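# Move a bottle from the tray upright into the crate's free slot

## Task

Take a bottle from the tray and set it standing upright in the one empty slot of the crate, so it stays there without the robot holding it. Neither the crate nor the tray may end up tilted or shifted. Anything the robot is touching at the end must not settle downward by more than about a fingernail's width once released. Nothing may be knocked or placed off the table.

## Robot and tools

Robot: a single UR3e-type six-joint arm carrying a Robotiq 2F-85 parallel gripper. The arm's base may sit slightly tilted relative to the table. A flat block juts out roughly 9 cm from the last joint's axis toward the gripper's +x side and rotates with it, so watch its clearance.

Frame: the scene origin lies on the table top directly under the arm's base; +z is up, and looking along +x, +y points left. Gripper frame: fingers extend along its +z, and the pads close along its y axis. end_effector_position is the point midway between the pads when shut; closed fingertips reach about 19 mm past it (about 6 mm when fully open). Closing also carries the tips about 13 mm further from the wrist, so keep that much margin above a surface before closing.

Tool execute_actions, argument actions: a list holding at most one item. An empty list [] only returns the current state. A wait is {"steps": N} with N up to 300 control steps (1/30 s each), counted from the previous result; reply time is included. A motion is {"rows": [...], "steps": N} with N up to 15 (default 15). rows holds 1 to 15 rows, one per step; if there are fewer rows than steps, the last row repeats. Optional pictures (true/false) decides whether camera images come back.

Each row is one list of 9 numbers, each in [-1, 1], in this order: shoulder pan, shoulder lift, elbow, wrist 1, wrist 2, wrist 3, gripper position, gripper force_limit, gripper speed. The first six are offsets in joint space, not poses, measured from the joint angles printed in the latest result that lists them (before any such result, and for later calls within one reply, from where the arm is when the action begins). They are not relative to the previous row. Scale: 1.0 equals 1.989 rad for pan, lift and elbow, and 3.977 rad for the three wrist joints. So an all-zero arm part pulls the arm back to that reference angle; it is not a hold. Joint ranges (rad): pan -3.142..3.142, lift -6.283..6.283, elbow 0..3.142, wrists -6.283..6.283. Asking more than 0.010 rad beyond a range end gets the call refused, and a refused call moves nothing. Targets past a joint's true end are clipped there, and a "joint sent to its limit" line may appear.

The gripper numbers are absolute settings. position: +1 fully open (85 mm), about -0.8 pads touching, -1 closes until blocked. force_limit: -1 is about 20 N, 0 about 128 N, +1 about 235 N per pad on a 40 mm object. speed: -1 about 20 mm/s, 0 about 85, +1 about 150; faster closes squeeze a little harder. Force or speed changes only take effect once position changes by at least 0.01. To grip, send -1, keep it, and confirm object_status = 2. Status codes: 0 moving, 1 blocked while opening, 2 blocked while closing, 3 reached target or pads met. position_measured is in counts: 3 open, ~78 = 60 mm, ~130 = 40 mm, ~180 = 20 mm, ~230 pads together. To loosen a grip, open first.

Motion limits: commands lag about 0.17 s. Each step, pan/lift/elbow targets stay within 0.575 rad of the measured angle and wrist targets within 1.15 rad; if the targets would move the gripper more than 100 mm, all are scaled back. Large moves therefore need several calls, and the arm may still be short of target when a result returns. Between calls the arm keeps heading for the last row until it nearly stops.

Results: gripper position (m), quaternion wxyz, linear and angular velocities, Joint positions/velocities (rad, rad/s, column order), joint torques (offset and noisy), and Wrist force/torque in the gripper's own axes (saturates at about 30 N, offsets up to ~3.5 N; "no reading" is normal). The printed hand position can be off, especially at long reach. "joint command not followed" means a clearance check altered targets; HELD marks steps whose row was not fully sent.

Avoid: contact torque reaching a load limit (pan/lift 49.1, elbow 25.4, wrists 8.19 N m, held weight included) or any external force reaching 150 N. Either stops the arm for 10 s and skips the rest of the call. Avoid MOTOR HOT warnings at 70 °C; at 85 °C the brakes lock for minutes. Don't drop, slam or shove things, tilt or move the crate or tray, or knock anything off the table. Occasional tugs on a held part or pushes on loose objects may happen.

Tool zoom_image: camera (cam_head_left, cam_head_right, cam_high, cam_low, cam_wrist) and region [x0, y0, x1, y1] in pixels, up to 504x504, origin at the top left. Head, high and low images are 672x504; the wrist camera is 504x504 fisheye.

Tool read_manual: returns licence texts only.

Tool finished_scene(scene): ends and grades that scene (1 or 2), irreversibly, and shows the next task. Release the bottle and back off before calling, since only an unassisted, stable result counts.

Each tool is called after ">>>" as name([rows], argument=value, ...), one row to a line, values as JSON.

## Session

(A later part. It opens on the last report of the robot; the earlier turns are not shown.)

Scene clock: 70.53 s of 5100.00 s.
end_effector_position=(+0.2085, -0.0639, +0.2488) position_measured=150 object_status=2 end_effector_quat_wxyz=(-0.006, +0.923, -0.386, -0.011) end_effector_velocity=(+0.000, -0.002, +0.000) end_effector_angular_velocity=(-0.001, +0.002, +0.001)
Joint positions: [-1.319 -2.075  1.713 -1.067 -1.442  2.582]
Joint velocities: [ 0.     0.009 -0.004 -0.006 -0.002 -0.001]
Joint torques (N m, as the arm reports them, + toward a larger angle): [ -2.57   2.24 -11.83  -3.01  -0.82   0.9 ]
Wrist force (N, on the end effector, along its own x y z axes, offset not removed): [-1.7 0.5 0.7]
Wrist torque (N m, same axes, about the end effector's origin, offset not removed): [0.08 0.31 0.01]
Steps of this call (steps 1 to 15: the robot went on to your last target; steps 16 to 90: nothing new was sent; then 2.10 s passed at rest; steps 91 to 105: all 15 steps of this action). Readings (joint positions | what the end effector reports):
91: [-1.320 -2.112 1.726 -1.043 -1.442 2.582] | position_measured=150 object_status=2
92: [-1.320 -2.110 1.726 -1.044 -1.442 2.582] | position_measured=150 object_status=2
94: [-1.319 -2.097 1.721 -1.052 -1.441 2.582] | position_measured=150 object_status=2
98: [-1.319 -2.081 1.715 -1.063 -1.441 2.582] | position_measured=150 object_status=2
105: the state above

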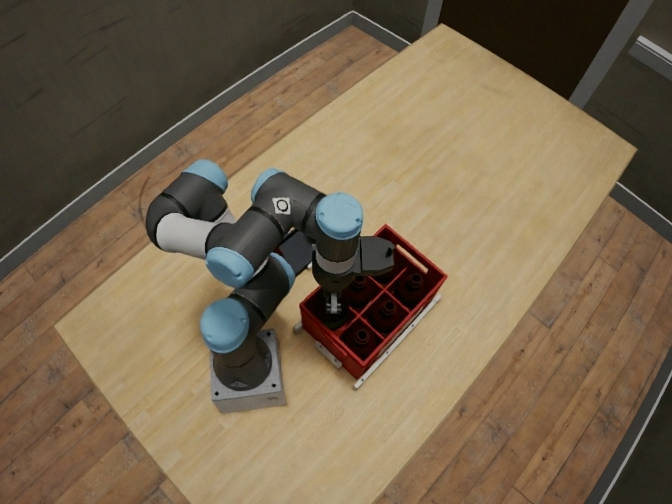

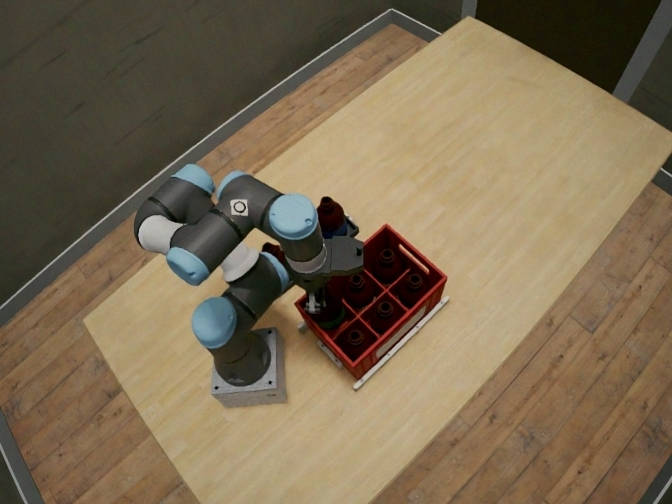

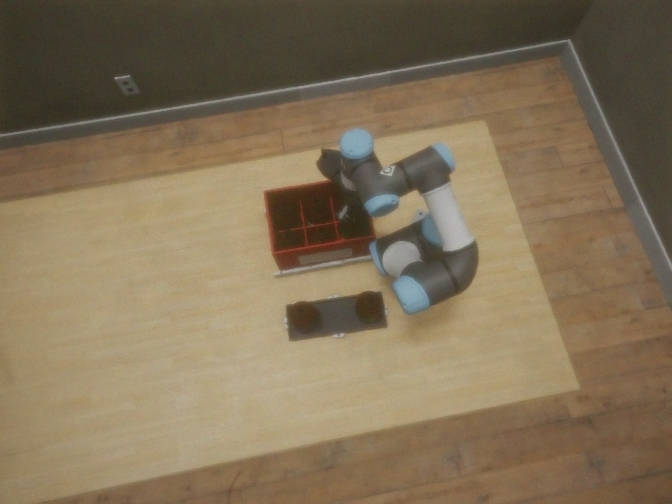

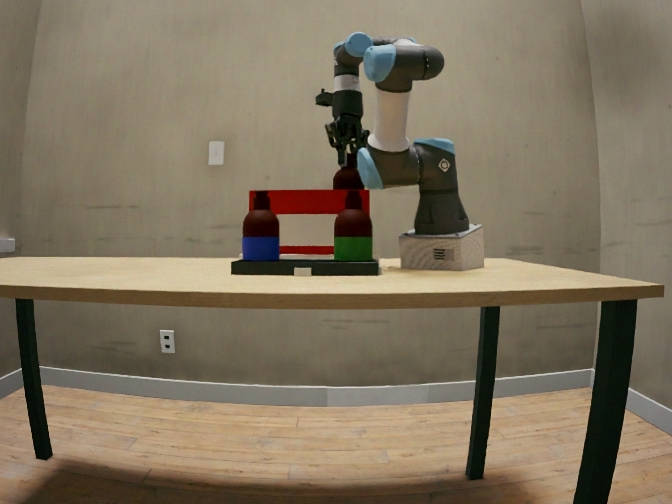

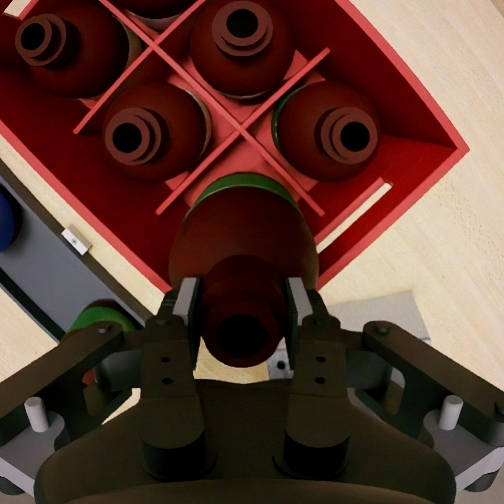

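>>> execute_actions([
  {"rows": [[0.004,-0.003,0.024,-0.0106,0,0.002,-1,0,0],[0.008,-0.007,0.048,-0.021,0,0.004,-1,0,0],[0.012,-0.01,0.072,-0.032,0.001,0.006,-1,0,0],[0.016,-0.014,0.096,-0.042,0.001,0.008,-1,0,0],[0.02,-0.017,0.12,-0.053,0.0015,0.01,-1,0,0],[0.023,-0.02,0.145,-0.063,0.002,0.012,-1,0,0],[0.027,-0.024,0.169,-0.074,0.002,0.014,-1,0,0],[0.031,-0.027,0.193,-0.084,0.0025,0.016,-1,0,0],[0.035,-0.031,0.217,-0.095,0.003,0.018,-1,0,0],[0.039,-0.034,0.241,-0.1056,0.003,0.02,-1,0,0]]},
], pictures=false)

>>> execute_actions([
  {"steps": 25},
])

Scene clock: 81.60 s of 5100.00 s.
end_effector_position=(+0.2092, -0.0666, +0.1685) position_measured=150 object_status=2 end_effector_quat_wxyz=(-0.005, +0.922, -0.386, -0.010) end_effector_velocity=(-0.009, +0.022, -0.123) end_effector_angular_velocity=(+0.045, +0.007, -0.007)
Joint positions: [-1.252 -2.133  2.122 -1.43  -1.431  2.651]
Joint velocities: [ 0.084 -0.074  0.578 -0.471  0.017  0.084]
Joint torques (N m, as the arm reports them, + toward a larger angle): [ 1.3  -5.49 -8.48 -2.94  0.43  1.12]
Wrist force (N, on the end effector, along its own x y z axes, offset not removed): [-0.6 -0.5 3.3]
Wrist torque (N m, same axes, about the end effector's origin, offset not removed): [-0.15 0.20 0.02]
Steps of this call (steps 1 to 15: the robot went on to your last target; steps 16 to 90: nothing new was sent; then 7.57 s passed at rest; steps 91 to 105: all 15 steps of this action). Readings (joint positions | what the end effector reports):
91: [-1.320 -2.073 1.712 -1.067 -1.442 2.582] | position_measured=150 object_status=2
92: [-1.319 -2.074 1.714 -1.070 -1.442 2.583] | position_measured=150 object_status=2
94: [-1.314 -2.079 1.741 -1.096 -1.442 2.588] | position_measured=150 object_status=2
98: [-1.292 -2.098 1.864 -1.209 -1.438 2.610] | position_measured=150 object_status=2
105: the state above

Scene clock: 82.43 s of 5100.00 s.
end_effector_position=(+0.2077, -0.0636, +0.1536) position_measured=150 object_status=2 end_effector_quat_wxyz=(-0.007, +0.922, -0.387, -0.012) end_effector_velocity=(-0.000, +0.000, -0.000) end_effector_angular_velocity=(-0.000, +0.002, -0.001)
Joint positions: [-1.242 -2.142  2.192 -1.487 -1.43   2.662]
Joint velocities: [ 0.    -0.     0.001 -0.    -0.002  0.001]
Joint torques (N m, as the arm reports them, + toward a larger angle): [ 1.   -5.12 -7.9  -3.    0.65  0.99]
Wrist force (N, on the end effector, along its own x y z axes, offset not removed): [-2.4 0.8 2.5]
Wrist torque (N m, same axes, about the end effector's origin, offset not removed): [0.09 0.46 0.04]
Steps of this call (steps 1 to 25: the robot went on to your last target). Readings (joint positions | what the end effector reports):
1: [-1.250 -2.136 2.139 -1.444 -1.431 2.654] | position_measured=150 object_status=2
2: [-1.248 -2.137 2.152 -1.454 -1.431 2.656] | position_measured=150 object_status=2
4: [-1.245 -2.139 2.169 -1.468 -1.430 2.658] | position_measured=150 object_status=2
8: [-1.243 -2.141 2.184 -1.481 -1.430 2.660] | position_measured=150 object_status=2
25: the state above

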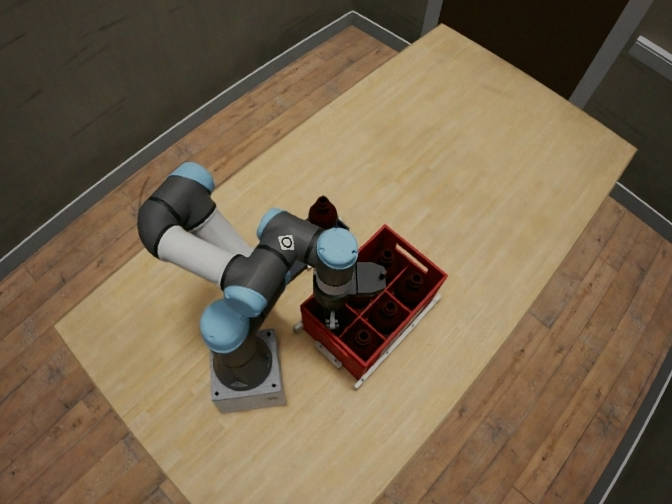

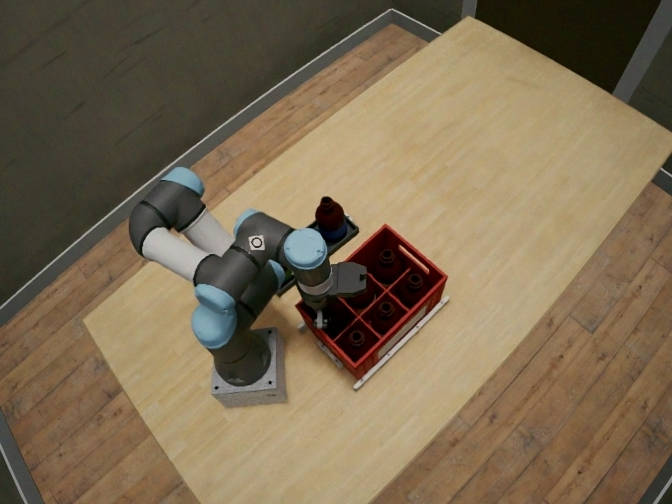

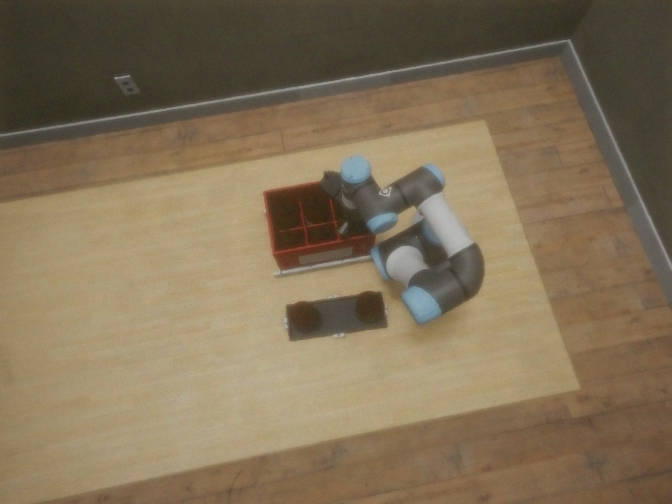

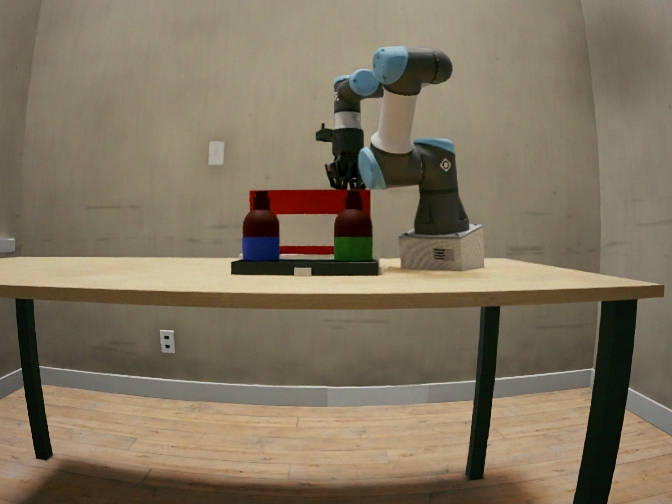

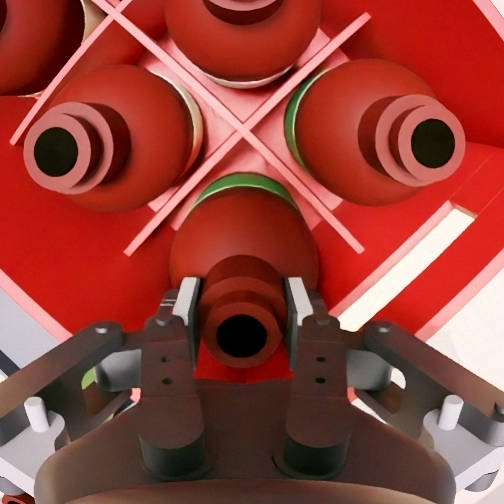

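Down 3 mm more, check the force.

>>> execute_actions([
  {"rows": [[0.001,0,0.007,-0.0035,0,0,-1,0,0]]},
], pictures=false)

Scene clock: 86.90 s of 5100.00 s.
end_effector_position=(+0.2075, -0.0634, +0.1506) position_measured=150 object_status=2 end_effector_quat_wxyz=(-0.007, +0.922, -0.386, -0.012) end_effector_velocity=(-0.000, -0.000, -0.000) end_effector_angular_velocity=(-0.001, +0.001, +0.002)
Joint positions: [-1.24  -2.142  2.205 -1.5   -1.43   2.662]
Joint velocities: [ 0.001 -0.     0.003 -0.004 -0.001 -0.001]
Joint torques (N m, as the arm reports them, + toward a larger angle): [ 1.36 -4.24 -7.6  -3.03  0.49  0.86]
Wrist force (N, on the end effector, along its own x y z axes, offset not removed): [0.2 -0.7 1.2]
Wrist torque (N m, same axes, about the end effector's origin, offset not removed): [-0.10 -0.06 0.08]
Steps of this call (steps 1 to 15: the robot went on to your last target; steps 16 to 90: nothing new was sent; then 0.97 s passed at rest; steps 91 to 105: all 15 steps of this action). Readings (joint positions | what the end effector reports):
91: [-1.242 -2.142 2.192 -1.487 -1.430 2.662] | position_measured=150 object_status=2
92: [-1.242 -2.142 2.193 -1.488 -1.430 2.662] | position_measured=150 object_status=2
94: [-1.241 -2.142 2.198 -1.493 -1.430 2.662] | position_measured=150 object_status=2
98: [-1.240 -2.142 2.203 -1.498 -1.430 2.662] | position_measured=150 object_status=2
105: the state above

>>> execute_actions([
  {"rows": [[0.001,0,0.007,-0.0035,0,0,-1,0,0]]},
], pictures=false)

Scene clock: 92.37 s of 5100.00 s.
end_effector_position=(+0.2073, -0.0633, +0.1477) position_measured=150 object_status=2 end_effector_quat_wxyz=(-0.007, +0.923, -0.385, -0.012) end_effector_velocity=(+0.000, +0.000, -0.001) end_effector_angular_velocity=(+0.000, -0.000, +0.000)
Joint positions: [-1.238 -2.142  2.219 -1.514 -1.43   2.662]
Joint velocities: [ 0.     0.     0.003 -0.003  0.     0.   ]
Joint torques (N m, as the arm reports them, + toward a larger angle): [ 1.26  0.23 -8.08 -2.99 -0.09  0.08]
Wrist force (N, on the end effector, along its own x y z axes, offset not removed): [0.0 0.3 1.5]
Wrist torque (N m, same axes, about the end effector's origin, offset not removed): [0.08 0.05 0.09]
Steps of this call (steps 1 to 15: the robot went on to your last target; steps 16 to 90: nothing new was sent; then 1.97 s passed at rest; steps 91 to 105: all 15 steps of this action). Readings (joint positions | what the end effector reports):
91: [-1.240 -2.142 2.206 -1.501 -1.430 2.662] | position_measured=150 object_status=2
92: [-1.240 -2.142 2.207 -1.502 -1.430 2.662] | position_measured=150 object_status=2
94: [-1.239 -2.142 2.211 -1.506 -1.430 2.662] | position_measured=150 object_status=2
98: [-1.238 -2.142 2.217 -1.512 -1.430 2.662] | position_measured=150 object_status=2
105: the state above

>>> execute_actions([
  {"rows": [[0.001,0,0.007,-0.0035,0,0,-1,0,0]]},
], pictures=false)

Scene clock: 105.47 s of 5100.00 s.
end_effector_position=(+0.2075, -0.0642, +0.1460) position_measured=150 object_status=2 end_effector_quat_wxyz=(-0.005, +0.923, -0.384, -0.011) end_effector_velocity=(-0.000, +0.000, -0.000) end_effector_angular_velocity=(+0.002, +0.002, -0.000)
Joint positions: [-1.236 -2.143  2.229 -1.528 -1.43   2.662]
Joint velocities: [-0.    -0.     0.     0.002 -0.001 -0.   ]
Joint torques (N m, as the arm reports them, + toward a larger angle): [-1.19  1.56  0.19 -0.66 -0.05 -0.07]
Wrist force (N, on the end effector, along its own x y z axes, offset not removed): [-8.8 -0.4 -30.0]
Wrist torque (N m, same axes, about the end effector's origin, offset not removed): [1.07 0.14 -0.12]
TORQUE FAULT: the external load on joint 3 (elbow) reached its load limit, and the arm stopped for 10 seconds. The arm's remaining commands of this call were not run. The arm holds where it stopped, with its grip as last carried out, and accepts commands again: back off and push less far. The arm stops again, at the same cost, whenever a joint's load reaches its limit.
The stop began at step 93 of this call (marked STOPPED below). From that step on the arm followed nothing that you had sent. 3 steps, steps kept back included, did not run and will not run. Nothing is kept back now, and the robot has no last target.
Steps of this call (steps 1 to 15: the robot went on to your last target; steps 16 to 80: nothing new was sent; steps 81 to 92: the first 12 steps of this action; steps 93 to 393: the stop). Readings (joint positions | what the end effector reports):
81: [-1.238 -2.142 2.219 -1.514 -1.430 2.662] | position_measured=150 object_status=2
82: [-1.238 -2.142 2.220 -1.515 -1.430 2.662] | position_measured=150 object_status=2
84: [-1.237 -2.142 2.224 -1.520 -1.430 2.662] | position_measured=150 object_status=2
88: [-1.237 -2.142 2.229 -1.525 -1.430 2.662] | position_measured=150 object_status=2
93: [-1.236 -2.143 2.229 -1.528 -1.430 2.662] | position_measured=150 object_status=2 STOPPED
393: the state above

Bottomed (fault, unfortunately). Release and lift.

>>> execute_actions([
  {"rows": [[0,0,-0.006,0.004,0,0,0,0,0]],"steps":12},
], pictures=false)

>>> execute_actions([
  {"rows": [[-0.008,0.007,-0.05,0.022,0,0,0,0,0],[-0.016,0.014,-0.1,0.044,0,0,0,0,0],[-0.024,0.021,-0.15,0.066,0,0,0,0,0],[-0.032,0.028,-0.2,0.088,0,0,0,0,0],[-0.04,0.035,-0.25,0.11,0,0,0,0,0]]},
], pictures=false)

>>> execute_actions([
  {"steps": 25},
])

Scene clock: 112.37 s of 5100.00 s.
end_effector_position=(+0.2075, -0.0631, +0.1481) position_measured=129 object_status=0 end_effector_quat_wxyz=(-0.007, +0.923, -0.384, -0.012) end_effector_velocity=(-0.000, +0.001, +0.001) end_effector_angular_velocity=(+0.001, +0.001, -0.001)
Joint positions: [-1.236 -2.143  2.217 -1.513 -1.43   2.662]
Joint velocities: [ 0.001 -0.001 -0.006  0.008 -0.001  0.001]
Joint torques (N m, as the arm reports them, + toward a larger angle): [ -1.22  -4.29 -11.72  -0.94  -0.02  -0.06]
Wrist force (N, on the end effector, along its own x y z axes, offset not removed): [-0.5 1.6 -0.6]
Wrist torque (N m, same axes, about the end effector's origin, offset not removed): [0.22 0.08 0.03]
Steps of this call (steps 1 to 90: nothing new was sent; then 3.50 s passed at rest; steps 91 to 102: all 12 steps of this action). Readings (joint positions | what the end effector reports):
91: [-1.236 -2.143 2.229 -1.528 -1.430 2.662] | position_measured=150 object_status=0
92: [-1.236 -2.143 2.228 -1.527 -1.430 2.662] | position_measured=150 object_status=0
94: [-1.236 -2.143 2.225 -1.521 -1.430 2.662] | position_measured=143 object_status=0
98: [-1.236 -2.143 2.219 -1.515 -1.430 2.662] | position_measured=130 object_status=0
102: the state above

Scene clock: 112.87 s of 5100.00 s.
end_effector_position=(+0.2115, -0.0639, +0.2407) position_measured=129 object_status=3 end_effector_quat_wxyz=(-0.011, +0.908, -0.419, -0.009) end_effector_velocity=(+0.003, +0.002, +0.054) end_effector_angular_velocity=(-0.035, -0.012, -0.030)
Joint positions: [-1.312 -2.077  1.753 -1.1   -1.43   2.662]
Joint velocities: [-0.034  0.031 -0.27   0.207 -0.     0.001]
Joint torques (N m, as the arm reports them, + toward a larger angle): [ -3.71   1.43 -10.61  -0.85  -0.03  -0.01]
Wrist force (N, on the end effector, along its own x y z axes, offset not removed): [-1.8 -0.9 -2.8]
Wrist torque (N m, same axes, about the end effector's origin, offset not removed): [-0.22 0.31 0.03]
Steps of this call (steps 1 to 15: all 15 steps of this action). Readings (joint positions | what the end effector reports):
1: [-1.236 -2.143 2.217 -1.513 -1.430 2.662] | position_measured=129 object_status=0
2: [-1.237 -2.142 2.214 -1.508 -1.430 2.662] | position_measured=129 object_status=0
4: [-1.247 -2.133 2.171 -1.459 -1.430 2.662] | position_measured=129 object_status=3
8: [-1.286 -2.099 1.948 -1.249 -1.430 2.662] | position_measured=129 object_status=3
15: the state above

Scene clock: 113.70 s of 5100.00 s.
end_effector_position=(+0.2118, -0.0636, +0.2471) position_measured=129 object_status=3 end_effector_quat_wxyz=(-0.009, +0.907, -0.421, -0.007) end_effector_velocity=(-0.000, +0.001, -0.000) end_effector_angular_velocity=(+0.003, +0.001, -0.002)
Joint positions: [-1.316 -2.073  1.72  -1.075 -1.43   2.662]
Joint velocities: [-0.     0.     0.001  0.002 -0.001  0.001]
Joint torques (N m, as the arm reports them, + toward a larger angle): [ -3.72   1.94 -10.97  -0.84  -0.03  -0.02]
Wrist force (N, on the end effector, along its own x y z axes, offset not removed): [-0.8 0.4 -1.1]
Wrist torque (N m, same axes, about the end effector's origin, offset not removed): [0.08 0.11 -0.01]
Steps of this call (steps 1 to 25: the robot went on to your last target). Readings (joint positions | what the end effector reports):
1: [-1.313 -2.076 1.745 -1.094 -1.430 2.662] | position_measured=129 object_status=3
2: [-1.313 -2.075 1.739 -1.090 -1.430 2.662] | position_measured=129 object_status=3
4: [-1.314 -2.074 1.731 -1.083 -1.430 2.662] | position_measured=129 object_status=3
8: [-1.315 -2.073 1.724 -1.078 -1.430 2.662] | position_measured=129 object_status=3
25: the state above

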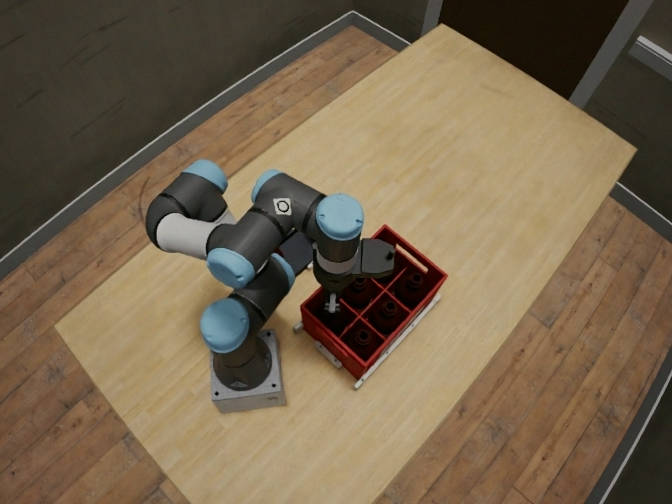

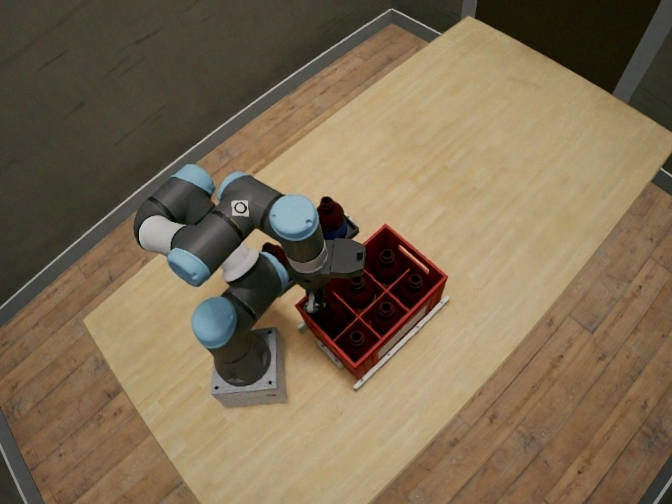

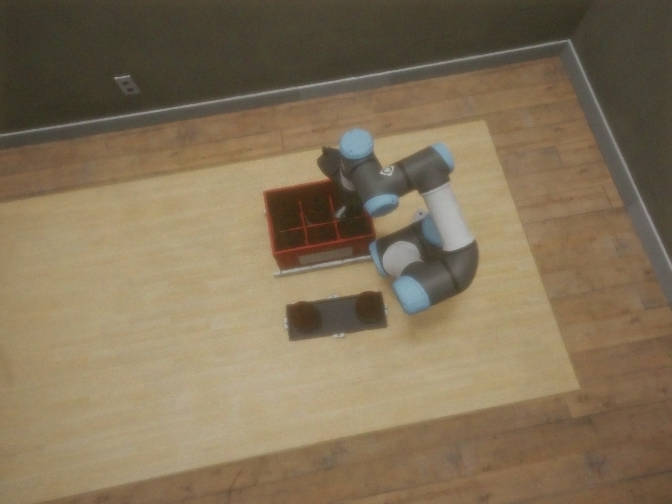

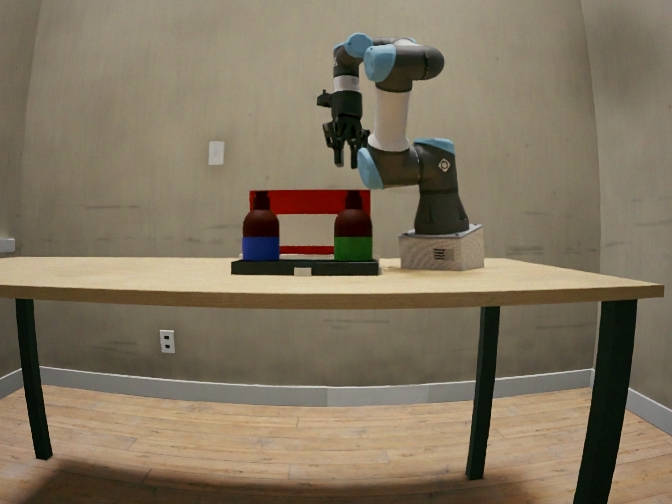

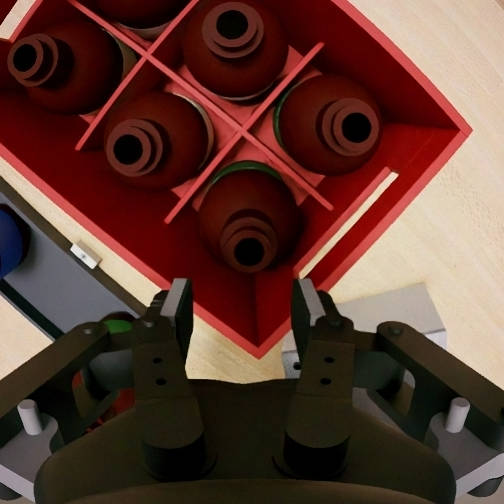

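>>> finished_scene(scene=2)

The scene is finished: the task was done.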